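# Fold a napkin diagonally into a flat triangle

## Task

Fold the napkin along its diagonal so it becomes a flat, low triangle. All three points must be pulled out to full size and lie flat away from the crease, with opposite corners landing within about a thumb's width of each other. The whole napkin must rest on the table and must not touch any arm base, mounting plate or frame. The moved corner may be placed or dropped into position, but the napkin must never slip out of a gripper while that gripper is moving sideways fast enough to throw it, even if the other gripper then catches it. The fold has to stay in place by itself once the robot lets go. At the end both arms, hands included, must hang free in the air, touching nothing for the final second after the scene settles. A scene that never settles counts as a failure.

## Robot and tools

Robot: two arms, left_arm and right_arm, each ending in a parallel gripper. The names do not indicate sides of an image.

Frame: every position and orientation is in one shared scene frame, in metres. The origin sits on the table top midway between the arms. +z is up, +x reaches out over the table, and left_arm is on the +y side. Orientation is a quaternion written w first (qw, qx, qy, qz). On each gripper the fingers point along its own +z axis and close along its own y axis. The reported hand point lies between the finger pads, roughly 1 cm behind the tips. Bases may be tilted. Mounting plates and the metal frame behind the arms are fixed obstacles.

Row format (used by both motion tools): 16 numbers. First left_arm: x, y, z, qw, qx, qy, qz, opening. Then the same eight for right_arm. Both arms are always included, even if only one should move. x, y, z and the quaternion are an absolute target pose for that gripper in the scene frame, not an offset. Opening runs from -1 (closed) to +1 (fully open, 0.094 m). To leave an arm alone, repeat its last reported pose and its intended opening. To keep an orientation fixed, resend the identical quaternion each time rather than copying a drifted reading.

execute_actions(actions): a list of actions. Each action is a list of up to 15 rows, one per control step of 1/30 s. If fewer rows are given, the final row is held until 15 steps pass. An empty list just returns the current state and images. A target more than 0.6 m from a gripper's current position, along any of that gripper's own axes, causes the action to be rejected for both arms. If the first action fails this check, or any action is malformed, nothing in the call runs. On every step the controller clips the target to within 70 mm and 16 degrees of the measured pose. Distant targets therefore need several actions. When it cannot satisfy both, position wins over orientation.

move(target, speed, blocking): target is one 16-number row of absolute poses. Each gripper travels in a straight line toward its pose, and both arms finish together, in 0.5 to 10 s. Longer moves are cut off at 10 s. speed is the top path speed in m/s, from 0.002 to 0.5, default 0.25. Turning rate is limited to twice that value in rad/s. Rotation takes the shorter way. Paths do not avoid obstacles or the other arm. Grippers lag, wander, and can overshoot the speed, especially near full reach. Openings are applied at the start. blocking=false returns after 0.5 s while motion continues. Until a result shows that move has ended, other moves and actions are refused. Use wait or stop first.

wait(seconds): 0 to 10. Lets the simulation run while arms hold their last command. It returns early if a running move ends.

stop(): brakes a running move. Faster arms need more room to brake. Fingers keep moving.

zoom_image(camera, region): camera is one of cam_high, cam_low, cam_left_wrist, cam_right_wrist. region is [x0, y0, x1, y1] in image pixels, origin top-left, at most 504 by 504. All images are 504x504.

finished_scene(scene): ends the current scene, given its number, and cannot be undone. The result reports success and the next task.

Reading results: the state line gives each gripper's position and quaternion. Hand target lines show the pose the controller is currently driving toward. grip_measured is the finger opening on the command scale. The last Joint positions value is the opening in metres. To grasp, command about 0.03 below grip_measured; a smaller margin grips more gently. Thin cloth receives reduced force. Readings may be offset by about 1 mm. HELD marks steps where part of a row was held back. pose unreachable means the clearance check altered that arm's command. A move: line reports the ending: done, off_target, moving, held or fault. It also lists limits such as paced (pose clipped) or held (some steps blocked, possibly followed by a burst of speed), plus each gripper's remaining distance. Arms often stop a centimetre or more short, usually low, so aim slightly high. Printed positions get less accurate at long reach. Joint torques include offsets and noise.

Cautions: never let the arms collide or press each other. Avoid fast contact and targets set deep past a surface, since both push harder. Never release or lose the napkin while a gripper is sweeping sideways quickly. Lower the corner slowly, then open. Watch for MOTOR HOT and FAULT lines, because holding loads heats motors, and overheated arms drop. The simulation keeps running while you think, and the robot holds its last command meanwhile. Before finishing, lift both grippers clear of the cloth and table and let everything settle.

Each tool is called by a JSON object that holds its "api" and its "payload".

## Session

{"api": "execute_actions", "payload": {"actions": []}}

Scene clock: 0.00 s.
left_arm: end_effector_position=(+0.4665, +0.4757, +0.2517) grip_measured=+1.000 end_effector_quat_wxyz=(+0.376, -0.018, +0.927, +0.001) | right_arm: end_effector_position=(+0.5483, -0.4860, +0.2674) grip_measured=+1.000 end_effector_quat_wxyz=(+0.392, +0.029, +0.919, -0.009)
Joint positions: left_arm=[0.401 0.945 0.685 0.012 0.245 0.381 0.094] | right_arm=[-0.387  0.931  0.704  0.02  -0.234 -0.364  0.094]
Joint velocities: left_arm=[-0.005  0.015  0.002  0.002 -0.066  0.007  0.   ] | right_arm=[ 0.005  0.005 -0.017  0.007  0.051 -0.007  0.   ]
Joint torques (N m, as the arm reports them, + toward a larger angle): no reading
Motor temperatures (°C, as the motors report them): left_arm=[23 21 22 23 22 24] | right_arm=[22 23 21 22 25 23]
Hand target (left_arm): +0.475, +0.481, +0.259; +0.384, -0.017, +0.923, +0.006
Hand target (right_arm): +0.559, -0.493, +0.281; +0.407, +0.027, +0.913, -0.016

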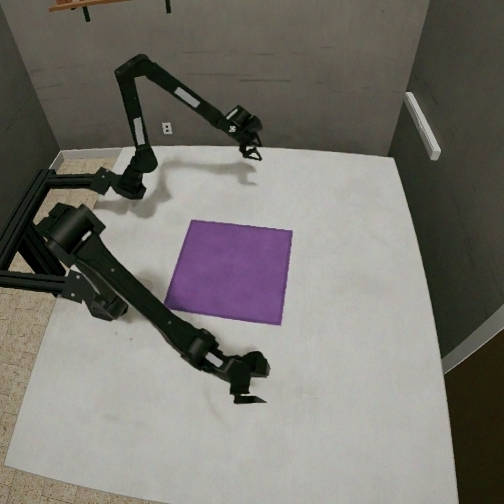

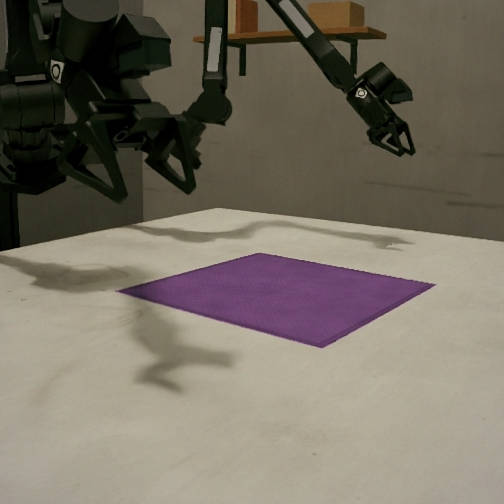

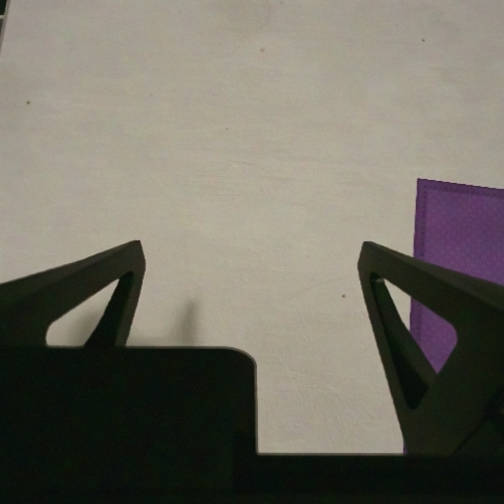

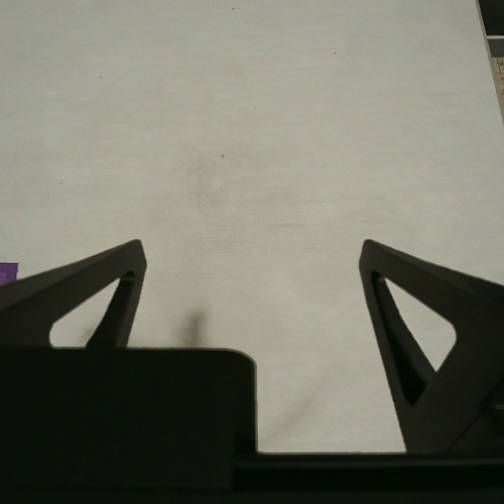

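{"api": "move", "payload": {"target": [0.27,0.27,0.08,0,0,1,0,1,0.6,-0.17,0.06,0,0,1,0,1], "speed": 0.4}}

Scene clock: 9.37 s.
left_arm: end_effector_position=(+0.2646, +0.2714, +0.0825) grip_measured=+1.000 end_effector_quat_wxyz=(-0.004, +0.008, +1.000, -0.001) | right_arm: end_effector_position=(+0.5819, -0.1653, +0.0461) grip_measured=+1.000 end_effector_quat_wxyz=(-0.016, -0.009, +1.000, +0.000)
Joint positions: left_arm=[-0.098  1.313  0.442 -0.184 -0.361  0.061  0.094] | right_arm=[ 0.299  1.813  1.249 -0.594  0.451  0.127  0.094]
Joint velocities: left_arm=[-0.024 -0.005  0.012 -0.012 -0.037 -0.037  0.   ] | right_arm=[-0.005 -0.005 -0.002 -0.012 -0.007  0.037  0.   ]
Joint torques (N m, as the arm reports them, + toward a larger angle): left_arm=[-2.79 -8.78  2.19  0.05  0.09 -0.24] | right_arm=[  7.76 -18.68   6.19  -0.91   0.04   0.18]
Motor temperatures (°C, as the motors report them): left_arm=[23 22 24 23 22 24] | right_arm=[22 23 22 22 25 23]
Hand target (left_arm): +0.267, +0.271, +0.084; -0.002, +0.001, +1.000, -0.000
Hand target (right_arm): +0.601, -0.166, +0.059; -0.001, +0.005, +1.000, +0.003
Off the commanded pose (left_arm): 0.006 m, 1 deg.
Off the commanded pose (right_arm): 0.023 m, 2 deg.
move: off_target (right_arm)

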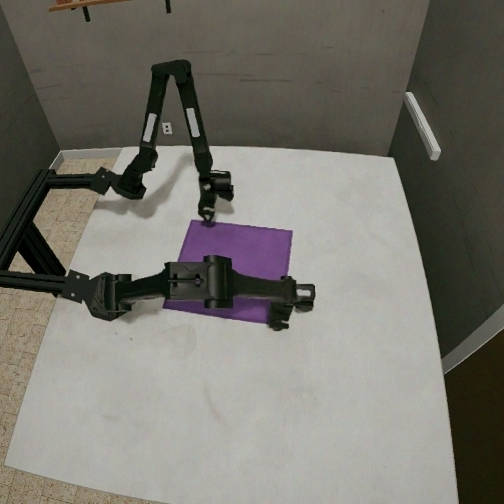

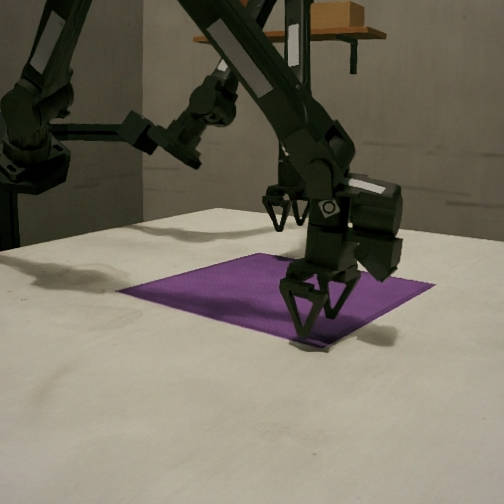

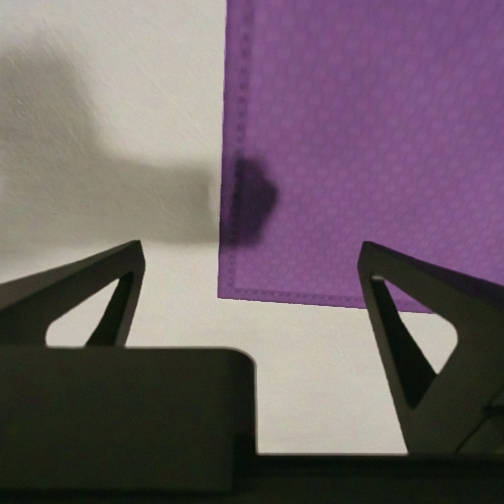

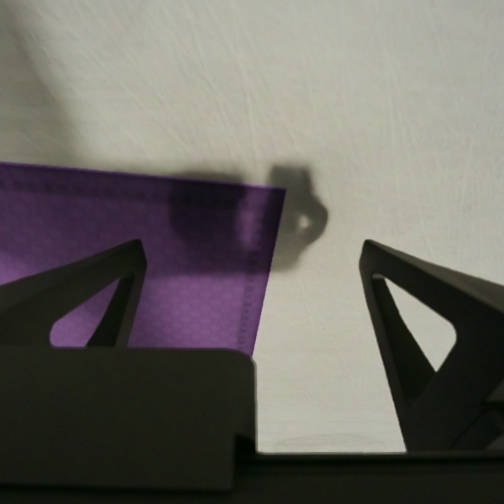

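{"api": "move", "payload": {"target": [0.3,0.6,0.25,0,0,1,0,1,0.603,-0.175,0.035,0,-0.34,0.94,0,0.1], "speed": 0.4}}

Scene clock: 19.70 s.
left_arm: end_effector_position=(+0.2954, +0.5932, +0.2440) grip_measured=+1.000 end_effector_quat_wxyz=(+0.003, -0.016, +1.000, -0.005) | right_arm: end_effector_position=(+0.5856, -0.1710, +0.0377) grip_measured=+0.103 end_effector_quat_wxyz=(-0.013, -0.343, +0.939, +0.004)
Joint positions: left_arm=[ 0.84   1.01   0.964 -0.919  0.182  0.805  0.094] | right_arm=[ 0.283  1.826  1.255 -0.574  0.448 -0.576  0.052]
Joint velocities: left_arm=[-0.015 -0.005 -0.002  0.002 -0.037  0.007  0.   ] | right_arm=[-0.024 -0.005  0.002  0.002 -0.022 -0.007 -0.001]
Joint torques (N m, as the arm reports them, + toward a larger angle): left_arm=[  0.42 -11.97  11.04  -0.32   0.36   0.02] | right_arm=[  5.94 -16.77   6.27   0.39  -0.07  -0.18]
Motor temperatures (°C, as the motors report them): left_arm=[23 22 23 23 22 24] | right_arm=[22 24 22 22 25 23]
Hand target (left_arm): +0.304, +0.598, +0.248; +0.007, -0.006, +1.000, -0.005
Hand target (right_arm): +0.603, -0.175, +0.036; -0.000, -0.340, +0.940, -0.000
Off the commanded pose (left_arm): 0.010 m, 2 deg.
Off the commanded pose (right_arm): 0.018 m, 2 deg.
move: off_target (right_arm)

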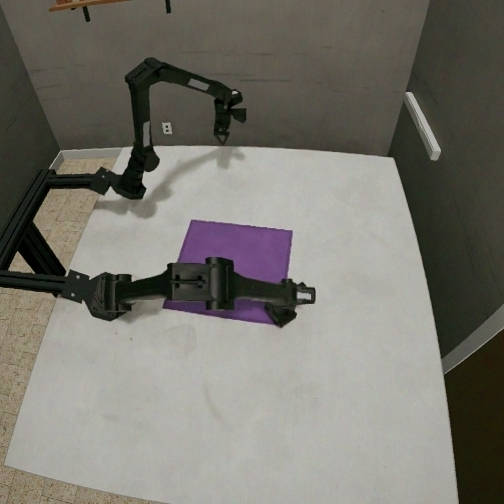

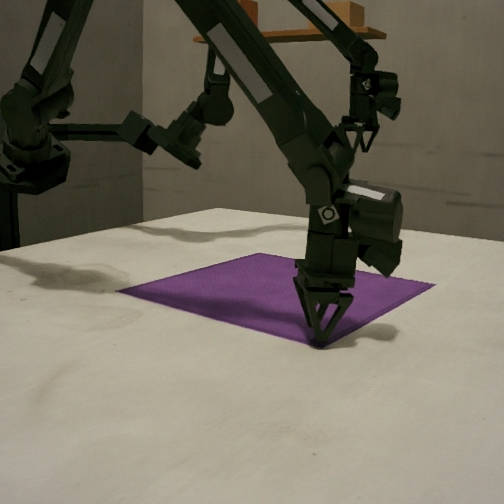

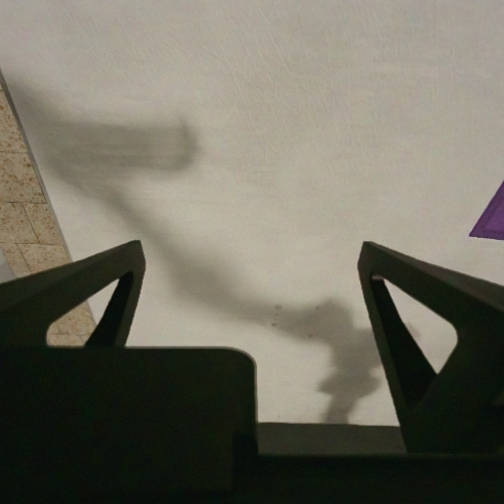

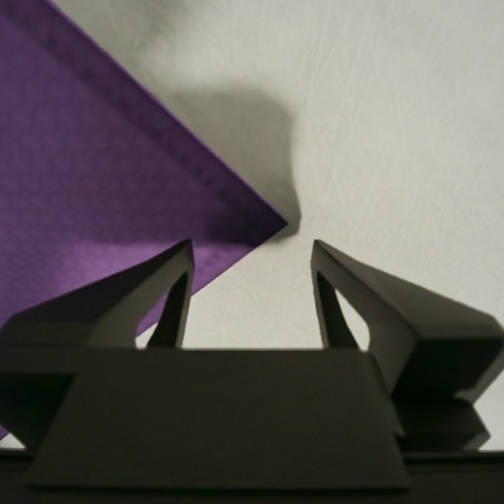

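{"api": "move", "payload": {"target": [0.3,0.6,0.25,0,0,1,0,1,0.603,-0.175,0.006,0,-0.34,0.94,0,0.1], "speed": 0.05}}

{"api": "move", "payload": {"target": [0.3,0.6,0.25,0,0,1,0,1,0.603,-0.175,0.006,0,-0.34,0.94,0,-1], "speed": 0.05}}

{"api": "move", "payload": {"target": [0.3,0.6,0.25,0,0,1,0,1,0.57,-0.14,0.1,0,-0.34,0.94,0,-1], "speed": 0.15}}

Scene clock: 26.30 s.
left_arm: end_effector_position=(+0.2933, +0.5933, +0.2440) grip_measured=+1.000 end_effector_quat_wxyz=(-0.002, -0.007, +1.000, -0.004) | right_arm: end_effector_position=(+0.5915, -0.1682, +0.0213) grip_measured=+0.102 end_effector_quat_wxyz=(-0.004, -0.344, +0.939, +0.004)
Joint positions: left_arm=[ 0.84   1.01   0.964 -0.924  0.173  0.822  0.094] | right_arm=[ 0.272  1.863  1.271 -0.53   0.439 -0.596  0.052]
Joint velocities: left_arm=[-0.024 -0.024 -0.012 -0.012 -0.022  0.022  0.   ] | right_arm=[-0.005 -0.005  0.007  0.027 -0.037 -0.066 -0.   ]
Joint torques (N m, as the arm reports them, + toward a larger angle): left_arm=[  1.37 -11.95  10.72  -0.34   0.21  -0.01] | right_arm=[  4.68 -14.56   6.04   0.93  -0.13  -0.1 ]
Motor temperatures (°C, as the motors report them): left_arm=[23 22 24 23 22 24] | right_arm=[22 24 22 22 25 23]
Hand target (left_arm): +0.300, +0.600, +0.250; +0.000, -0.000, +1.000, +0.000
Hand target (right_arm): +0.603, -0.175, +0.007; +0.000, -0.340, +0.940, -0.000
Off the commanded pose (left_arm): 0.011 m, 1 deg.
Off the commanded pose (right_arm): 0.020 m, 1 deg.
move: off_target (left_arm, right_arm)

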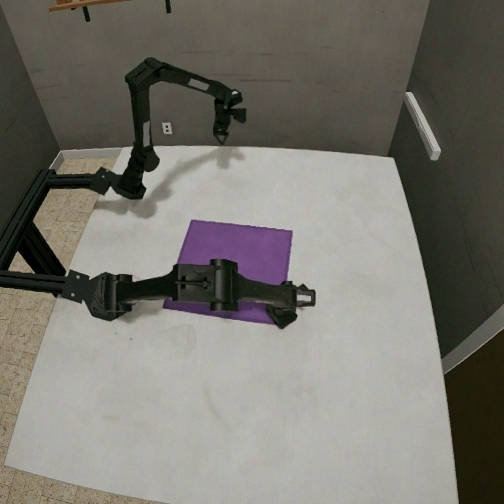

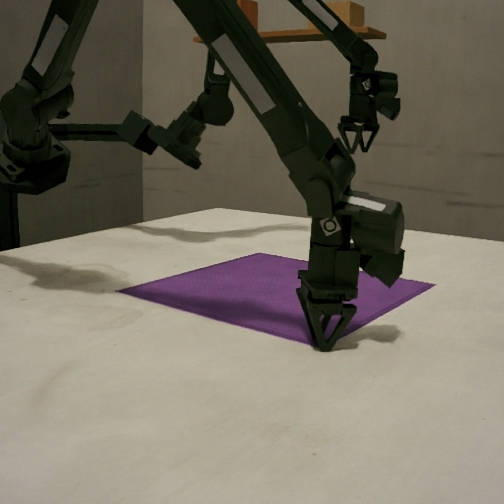

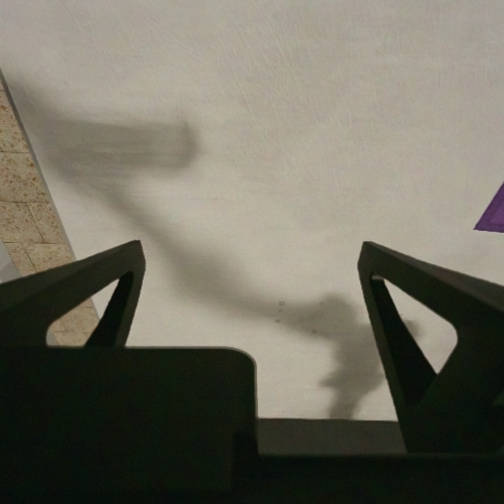

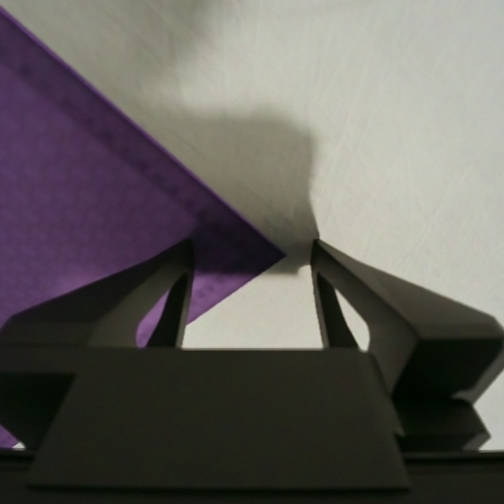

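Scene clock: 27.00 s.
left_arm: end_effector_position=(+0.2933, +0.5933, +0.2440) grip_measured=+1.000 end_effector_quat_wxyz=(-0.002, -0.007, +1.000, -0.004) | right_arm: end_effector_position=(+0.5915, -0.1672, +0.0212) grip_measured=-0.973 end_effector_quat_wxyz=(-0.003, -0.346, +0.938, +0.006)
Joint positions: left_arm=[ 0.84   1.01   0.964 -0.924  0.172  0.823  0.094] | right_arm=[ 0.272  1.863  1.271 -0.529  0.435 -0.601  0.001]
Joint velocities: left_arm=[-0.005 -0.005  0.007 -0.007  0.007 -0.066  0.   ] | right_arm=[ 0.005  0.005 -0.007 -0.002 -0.007  0.037  0.001]
Joint torques (N m, as the arm reports them, + toward a larger angle): left_arm=[  1.48 -11.74  10.45  -0.32   0.2    0.  ] | right_arm=[  4.85 -14.71   5.96   0.78   0.01  -0.13]
Motor temperatures (°C, as the motors report them): left_arm=[23 22 24 23 22 24] | right_arm=[22 24 22 22 25 23]
Hand target (left_arm): +0.300, +0.600, +0.250; -0.000, -0.000, +1.000, +0.000
Hand target (right_arm): +0.602, -0.176, +0.007; -0.000, -0.340, +0.940, -0.000
Off the commanded pose (left_arm): 0.011 m, 1 deg.
Off the commanded pose (right_arm): 0.021 m, 1 deg.
move: off_target (left_arm, right_arm)

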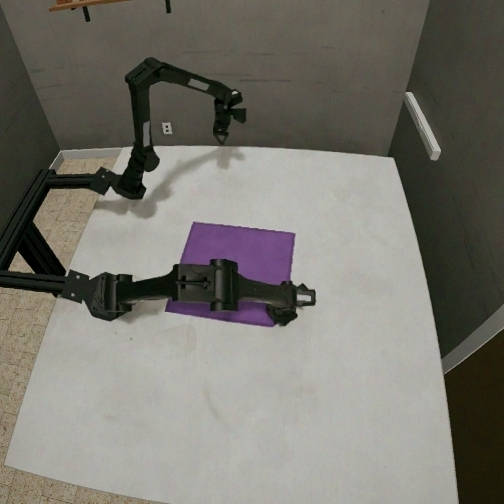

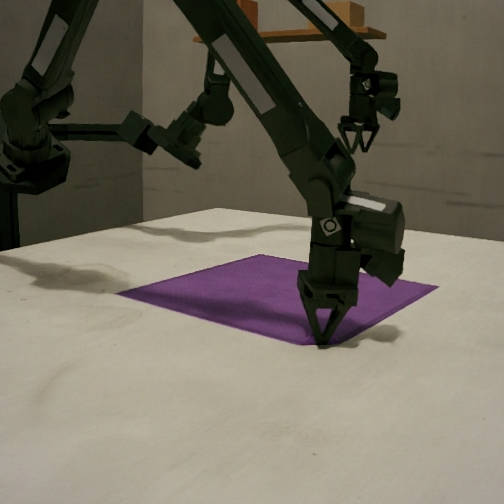

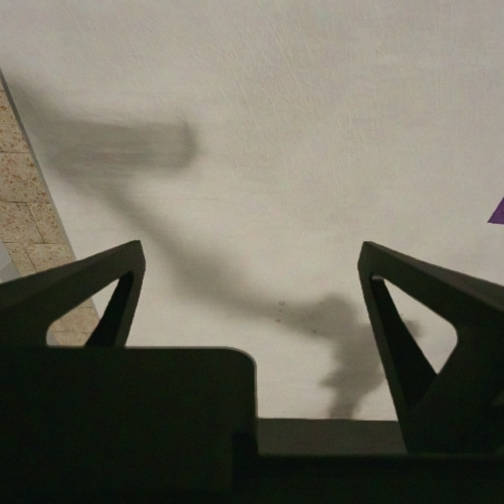

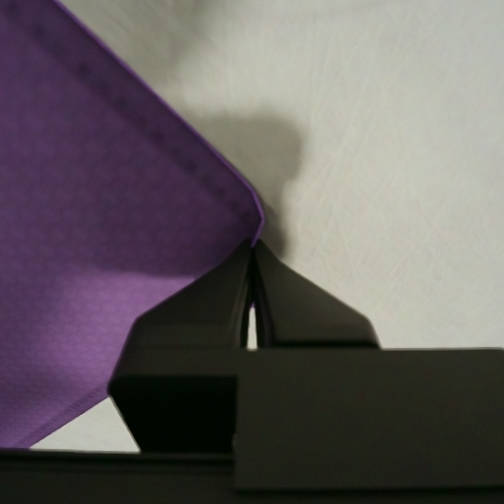

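Scene clock: 28.00 s.
left_arm: end_effector_position=(+0.2933, +0.5933, +0.2440) grip_measured=+1.000 end_effector_quat_wxyz=(-0.002, -0.007, +1.000, -0.004) | right_arm: end_effector_position=(+0.5688, -0.1404, +0.0918) grip_measured=-0.973 end_effector_quat_wxyz=(-0.002, -0.345, +0.939, +0.001)
Joint positions: left_arm=[ 0.84   1.01   0.964 -0.924  0.172  0.823  0.094] | right_arm=[ 0.386  1.733  1.197 -0.632  0.491 -0.484  0.001]
Joint velocities: left_arm=[-0.005 -0.024 -0.017  0.027  0.037 -0.007  0.   ] | right_arm=[-0.015 -0.005  0.007 -0.007  0.022  0.007 -0.   ]
Joint torques (N m, as the arm reports them, + toward a larger angle): left_arm=[  0.93 -11.65  10.56  -0.31   0.16   0.  ] | right_arm=[  7.97 -17.88   3.94  -0.9    0.1    0.18]
Motor temperatures (°C, as the motors report them): left_arm=[23 22 25 23 22 24] | right_arm=[22 24 22 22 25 23]
Hand target (left_arm): +0.300, +0.600, +0.250; +0.000, +0.000, +1.000, +0.000
Hand target (right_arm): +0.569, -0.140, +0.100; +0.000, -0.340, +0.941, +0.001
Off the commanded pose (left_arm): 0.011 m, 1 deg.
Off the commanded pose (right_arm): 0.008 m, 1 deg.
move: off_target (left_arm)

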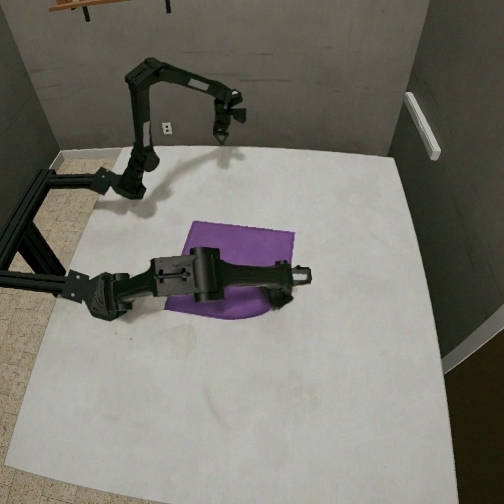

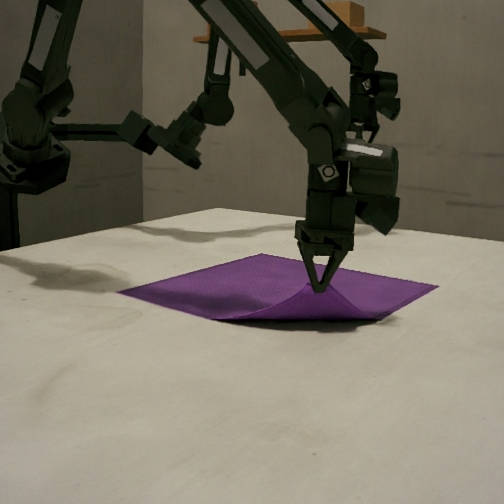

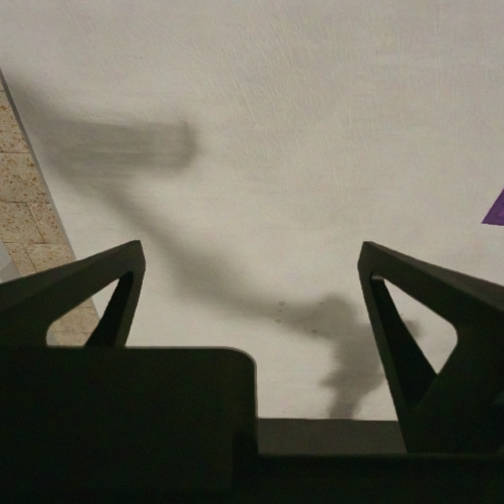

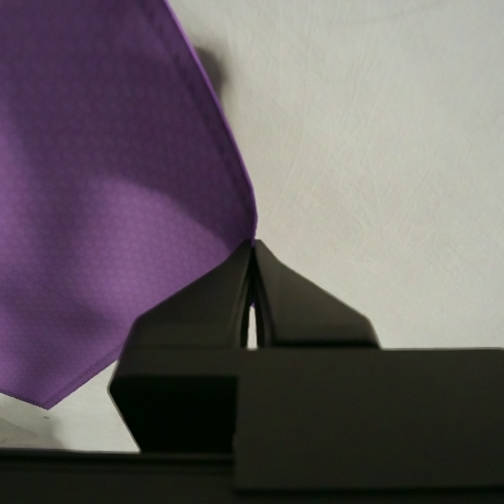

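{"api": "move", "payload": {"target": [0.3,0.6,0.25,0,0,1,0,1,0.42,0.03,0.25,0,-0.34,0.94,0,-1], "speed": 0.2}}

{"api": "move", "payload": {"target": [0.3,0.6,0.25,0,0,1,0,1,0.25,0.22,0.1,0,-0.34,0.94,0,-1], "speed": 0.2}}

Scene clock: 37.20 s.
left_arm: end_effector_position=(+0.2933, +0.5933, +0.2440) grip_measured=+1.000 end_effector_quat_wxyz=(-0.002, -0.007, +1.000, -0.004) | right_arm: end_effector_position=(+0.4029, +0.0229, +0.2416) grip_measured=-0.973 end_effector_quat_wxyz=(-0.011, -0.352, +0.936, +0.001)
Joint positions: left_arm=[ 0.84   1.01   0.964 -0.924  0.172  0.823  0.094] | right_arm=[ 0.958  1.674  1.094 -0.968  0.614  0.173  0.001]
Joint velocities: left_arm=[-0.005 -0.005  0.002 -0.007  0.037  0.007  0.   ] | right_arm=[-0.015  0.005 -0.007 -0.012 -0.022 -0.022 -0.   ]
Joint torques (N m, as the arm reports them, + toward a larger angle): left_arm=[  0.59 -11.77  10.8   -0.4    0.18  -0.03] | right_arm=[  7.81 -11.36   8.4   -0.84   0.16   0.19]
Motor temperatures (°C, as the motors report them): left_arm=[23 23 25 23 22 24] | right_arm=[22 24 22 22 25 23]
Hand target (left_arm): +0.300, +0.600, +0.250; +0.000, -0.000, +1.000, +0.000
Hand target (right_arm): +0.415, +0.030, +0.251; -0.002, -0.339, +0.941, +0.005
Off the commanded pose (left_arm): 0.011 m, 1 deg.
Off the commanded pose (right_arm): 0.020 m, 2 deg.
move: off_target (left_arm, right_arm)

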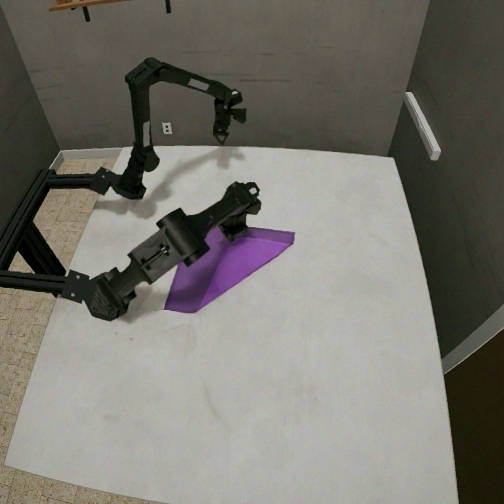

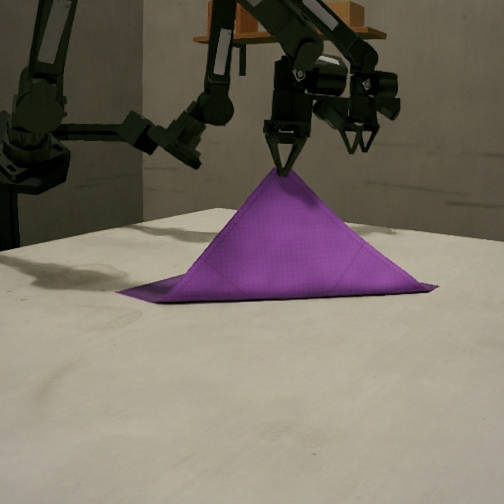

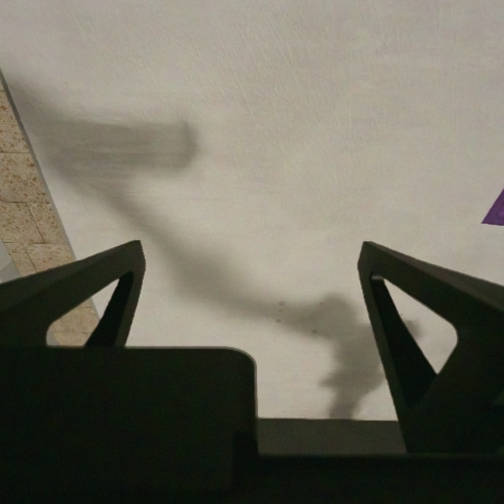

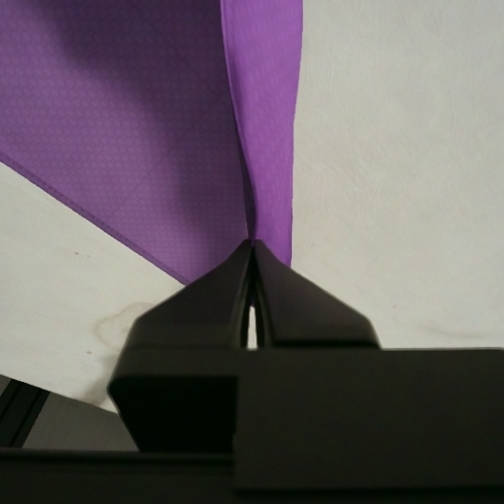

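Scene clock: 39.03 s.
left_arm: end_effector_position=(+0.2933, +0.5933, +0.2440) grip_measured=+1.000 end_effector_quat_wxyz=(-0.002, -0.007, +1.000, -0.004) | right_arm: end_effector_position=(+0.2409, +0.2023, +0.0880) grip_measured=-0.973 end_effector_quat_wxyz=(-0.019, -0.354, +0.935, -0.014)
Joint positions: left_arm=[ 0.84   1.01   0.964 -0.924  0.172  0.823  0.094] | right_arm=[ 1.167  2.338  1.291 -0.687  0.614  0.445  0.001]
Joint velocities: left_arm=[-0.015 -0.005  0.007 -0.007 -0.022  0.022  0.   ] | right_arm=[ 0.005  0.015 -0.002 -0.007  0.022  0.022 -0.   ]
Joint torques (N m, as the arm reports them, + toward a larger angle): left_arm=[  1.35 -11.72  10.57  -0.43   0.22  -0.04] | right_arm=[ 10.16 -16.07   6.39   0.17   0.1    0.14]
Motor temperatures (°C, as the motors report them): left_arm=[23 23 25 23 22 24] | right_arm=[22 24 22 22 25 23]
Hand target (left_arm): +0.300, +0.600, +0.250; +0.000, -0.000, +1.000, +0.000
Hand target (right_arm): +0.248, +0.223, +0.101; -0.002, -0.340, +0.940, +0.002
Off the commanded pose (left_arm): 0.011 m, 1 deg.
Off the commanded pose (right_arm): 0.023 m, 3 deg.
move: off_target (left_arm, right_arm)

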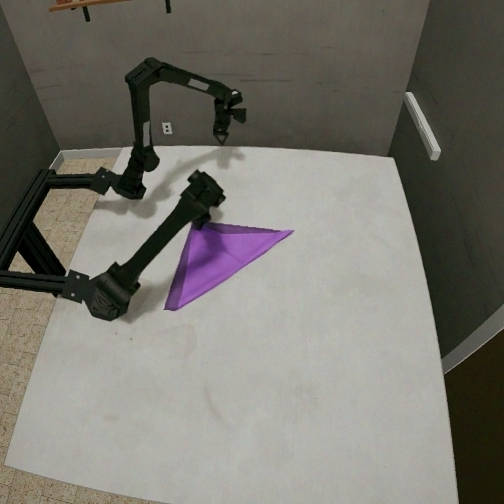

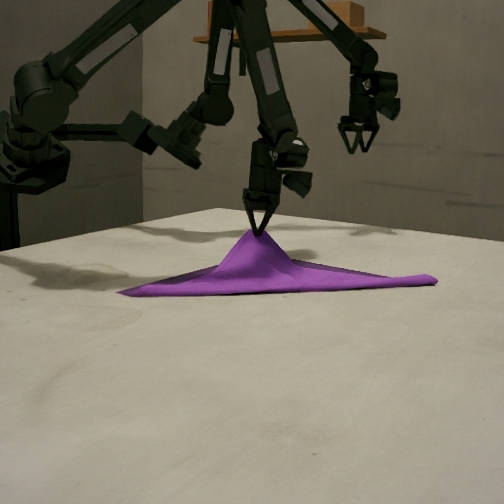

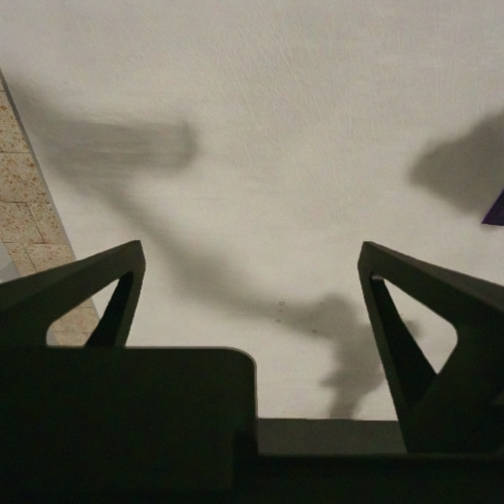

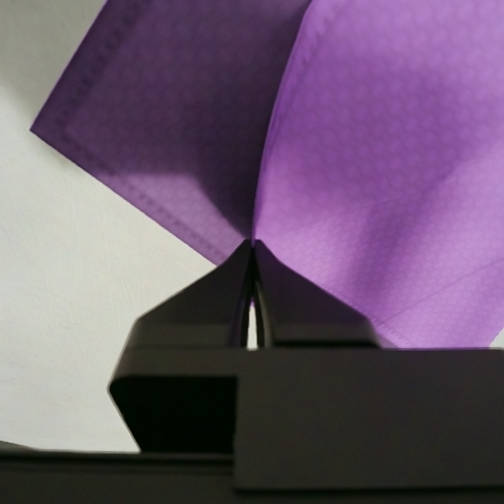

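{"api": "move", "payload": {"target": [0.3,0.6,0.25,0,0,1,0,1,0.212,0.285,0.05,0,-0.34,0.94,0,-1], "speed": 0.1}}

Scene clock: 43.40 s.
left_arm: end_effector_position=(+0.2933, +0.5933, +0.2440) grip_measured=+1.000 end_effector_quat_wxyz=(-0.002, -0.007, +1.000, -0.004) | right_arm: end_effector_position=(+0.2119, +0.2646, +0.0417) grip_measured=-0.973 end_effector_quat_wxyz=(-0.015, -0.348, +0.937, -0.013)
Joint positions: left_arm=[ 0.84   1.01   0.964 -0.924  0.172  0.823  0.094] | right_arm=[ 1.197  2.55   1.492 -0.687  0.614  0.49   0.001]
Joint velocities: left_arm=[-0.015  0.005 -0.012  0.007 -0.066 -0.081  0.   ] | right_arm=[-0.005  0.005  0.012 -0.002  0.022  0.007 -0.   ]
Joint torques (N m, as the arm reports them, + toward a larger angle): left_arm=[  0.97 -11.74  10.8   -0.26   0.2   -0.03] | right_arm=[ 12.56 -17.63   6.31   0.13   0.02   0.2 ]
Motor temperatures (°C, as the motors report them): left_arm=[23 23 26 23 22 24] | right_arm=[22 24 22 22 25 23]
Hand target (left_arm): +0.300, +0.600, +0.250; +0.000, -0.000, +1.000, +0.000
Hand target (right_arm): +0.211, +0.285, +0.052; -0.001, -0.340, +0.940, +0.001
Off the commanded pose (left_arm): 0.011 m, 1 deg.
Off the commanded pose (right_arm): 0.022 m, 2 deg.
move: off_target (left_arm, right_arm)

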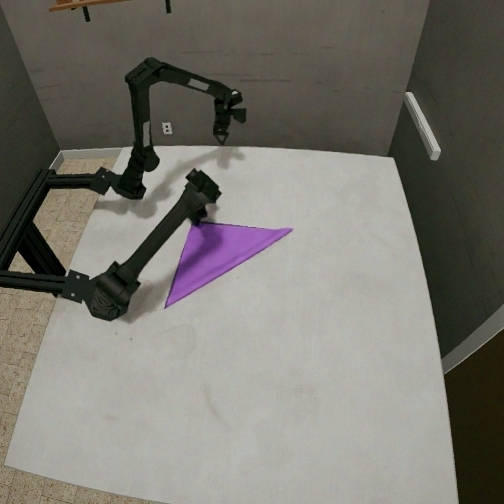

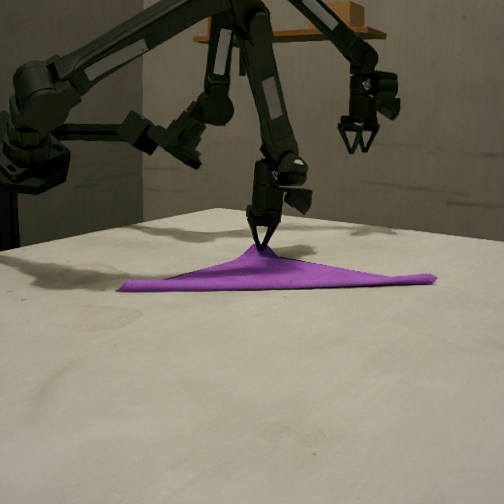

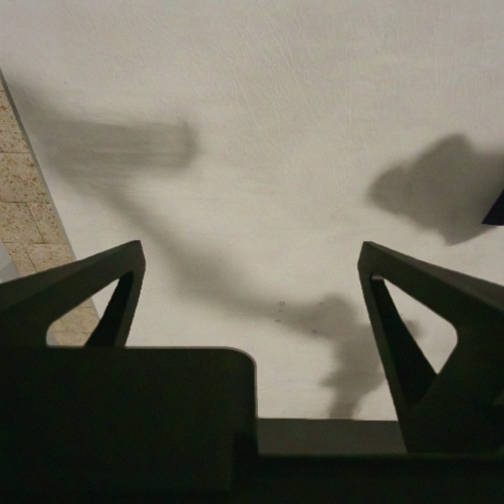

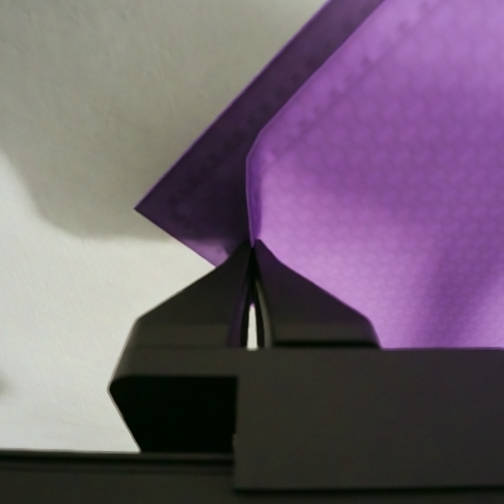

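Edge is still about 1.5 cm short in +y.

{"api": "move", "payload": {"target": [0.3,0.6,0.25,0,0,1,0,1,0.207,0.303,0.05,0,-0.34,0.94,0,-1], "speed": 0.05}}

{"api": "move", "payload": {"target": [0.3,0.6,0.25,0,0,1,0,1,0.207,0.303,0.05,0,-0.34,0.94,0,1], "speed": 0.05}}

{"api": "move", "payload": {"target": [0.3,0.6,0.25,0,0,1,0,1,0.22,0.29,0.13,0,-0.34,0.94,0,1], "speed": 0.1}}

Scene clock: 51.50 s.
left_arm: end_effector_position=(+0.2933, +0.5933, +0.2440) grip_measured=+1.000 end_effector_quat_wxyz=(-0.002, -0.007, +1.000, -0.004) | right_arm: end_effector_position=(+0.2116, +0.2865, +0.0431) grip_measured=-0.973 end_effector_quat_wxyz=(-0.007, -0.341, +0.940, -0.007)
Joint positions: left_arm=[ 0.84   1.01   0.964 -0.924  0.172  0.823  0.094] | right_arm=[ 1.211  2.583  1.556 -0.703  0.614  0.508  0.001]
Joint velocities: left_arm=[-0.024  0.005 -0.002 -0.007 -0.051  0.081  0.   ] | right_arm=[ 0.015 -0.005 -0.007 -0.017 -0.022 -0.051  0.   ]
Joint torques (N m, as the arm reports them, + toward a larger angle): left_arm=[  1.21 -12.07  10.82  -0.29   0.14   0.04] | right_arm=[ 12.42 -16.2    6.86  -0.91  -0.02   0.25]
Motor temperatures (°C, as the motors report them): left_arm=[23 23 26 23 22 24] | right_arm=[22 24 22 22 25 23]
Hand target (left_arm): +0.300, +0.600, +0.250; +0.000, -0.000, +1.000, +0.000
Hand target (right_arm): +0.206, +0.302, +0.051; -0.000, -0.340, +0.940, +0.001
Off the commanded pose (left_arm): 0.011 m, 1 deg.
Off the commanded pose (right_arm): 0.018 m, 1 deg.
move: off_target (left_arm, right_arm)

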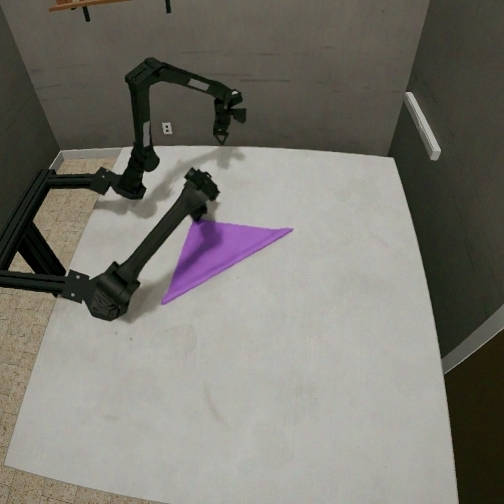

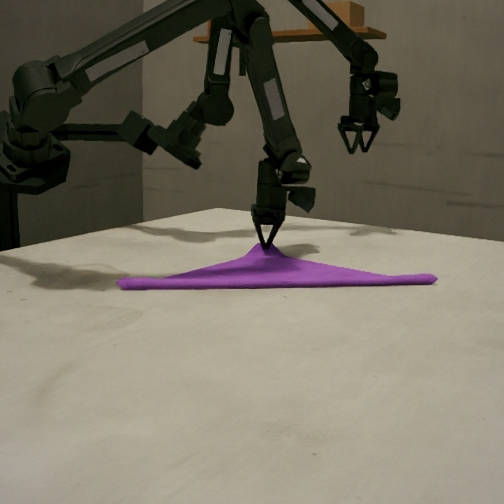

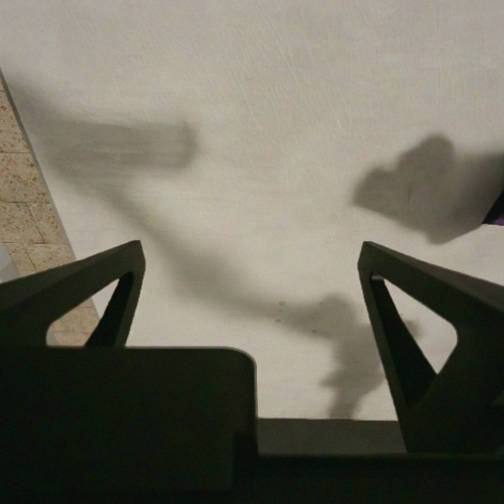

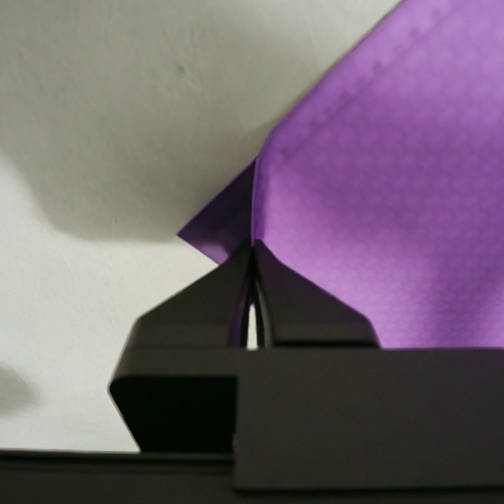

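Scene clock: 52.20 s.
left_arm: end_effector_position=(+0.2933, +0.5933, +0.2440) grip_measured=+1.000 end_effector_quat_wxyz=(-0.002, -0.007, +1.000, -0.004) | right_arm: end_effector_position=(+0.2113, +0.2864, +0.0427) grip_measured=+1.000 end_effector_quat_wxyz=(-0.007, -0.341, +0.940, -0.007)
Joint positions: left_arm=[ 0.84   1.01   0.964 -0.924  0.172  0.823  0.094] | right_arm=[ 1.211  2.584  1.556 -0.703  0.614  0.509  0.094]
Joint velocities: left_arm=[-0.005  0.015  0.007  0.002  0.022 -0.022  0.   ] | right_arm=[-0.015  0.015  0.002 -0.007 -0.007 -0.037  0.   ]
Joint torques (N m, as the arm reports them, + toward a larger angle): left_arm=[  1.46 -12.07  10.66  -0.17   0.18   0.  ] | right_arm=[ 12.4  -16.47   6.9   -0.82   0.02   0.18]
Motor temperatures (°C, as the motors report them): left_arm=[23 23 26 23 22 24] | right_arm=[22 24 22 22 25 23]
Hand target (left_arm): +0.300, +0.600, +0.250; +0.000, -0.000, +1.000, +0.000
Hand target (right_arm): +0.207, +0.302, +0.051; -0.000, -0.340, +0.940, +0.001
Off the commanded pose (left_arm): 0.011 m, 1 deg.
Off the commanded pose (right_arm): 0.019 m, 1 deg.
move: off_target (left_arm, right_arm)

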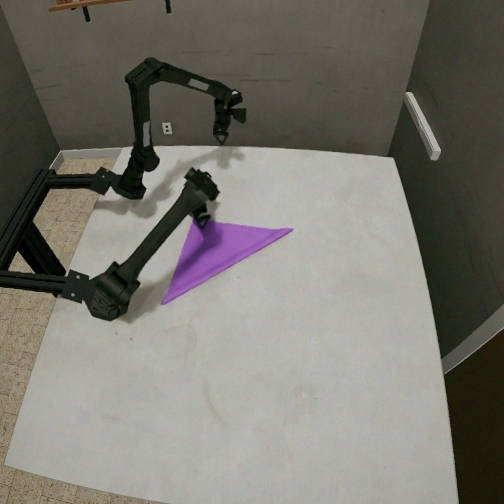

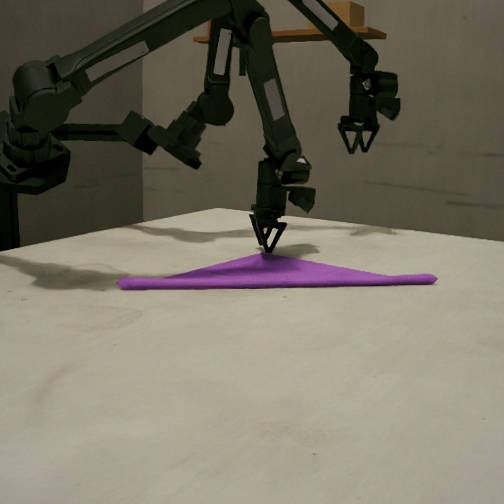

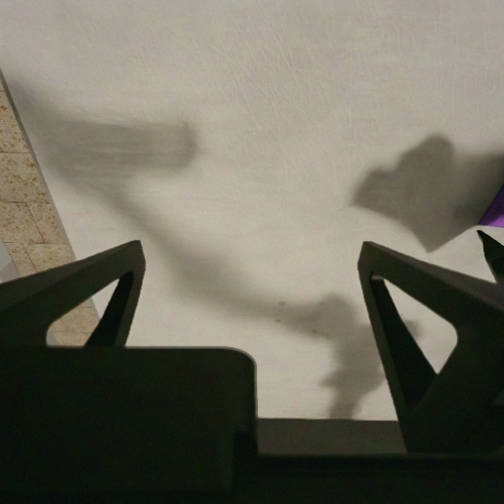

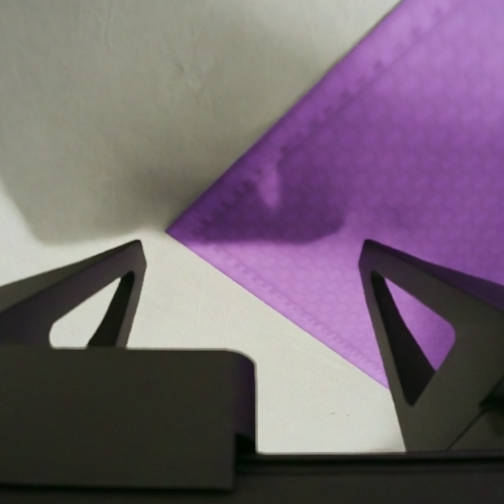

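Scene clock: 53.43 s.
left_arm: end_effector_position=(+0.2933, +0.5933, +0.2440) grip_measured=+1.000 end_effector_quat_wxyz=(-0.002, -0.007, +1.000, -0.004) | right_arm: end_effector_position=(+0.2196, +0.2840, +0.1132) grip_measured=+1.000 end_effector_quat_wxyz=(-0.007, -0.343, +0.939, -0.007)
Joint positions: left_arm=[ 0.84   1.01   0.964 -0.924  0.172  0.823  0.094] | right_arm=[ 1.27   2.469  1.541 -0.843  0.603  0.574  0.094]
Joint velocities: left_arm=[ 0.005 -0.024 -0.002  0.027  0.007 -0.037  0.   ] | right_arm=[-0.005  0.005 -0.007 -0.012 -0.051 -0.081  0.   ]
Joint torques (N m, as the arm reports them, + toward a larger angle): left_arm=[  1.46 -11.71  10.81  -0.25   0.19  -0.02] | right_arm=[ 12.13 -19.68   4.85  -0.99   0.03   0.14]
Motor temperatures (°C, as the motors report them): left_arm=[23 23 26 23 22 24] | right_arm=[22 25 22 22 25 23]
Hand target (left_arm): +0.300, +0.600, +0.250; +0.000, -0.000, +1.000, +0.000
Hand target (right_arm): +0.219, +0.289, +0.131; -0.001, -0.340, +0.940, +0.001
Off the commanded pose (left_arm): 0.011 m, 1 deg.
Off the commanded pose (right_arm): 0.018 m, 1 deg.
move: off_target (left_arm, right_arm)

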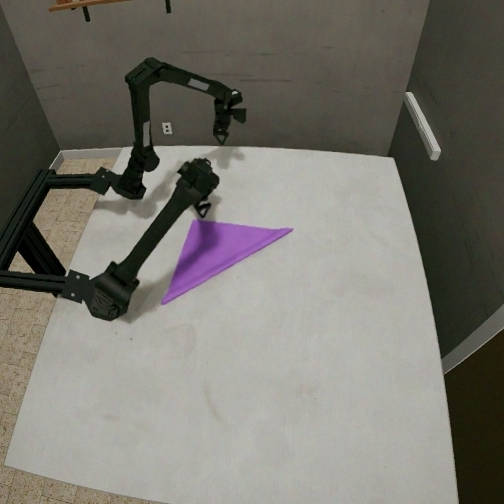

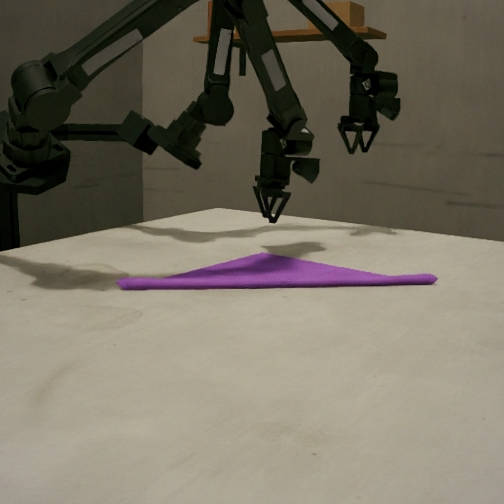

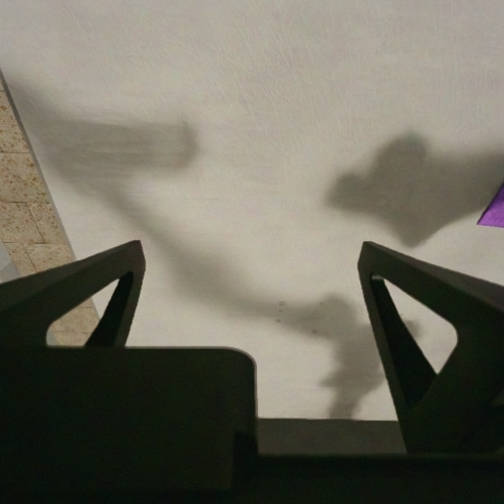

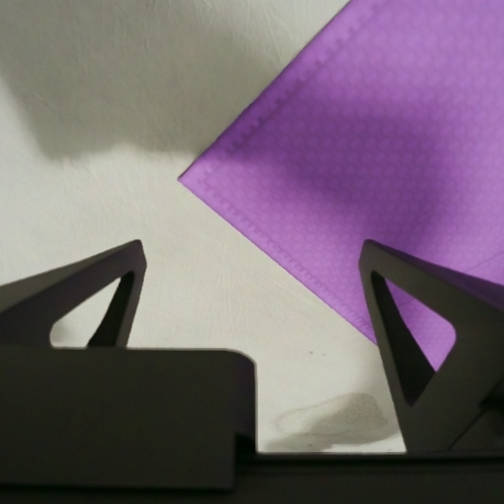

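{"api": "finished_scene", "payload": {"scene": 1}}

The scene is finished: the task was done.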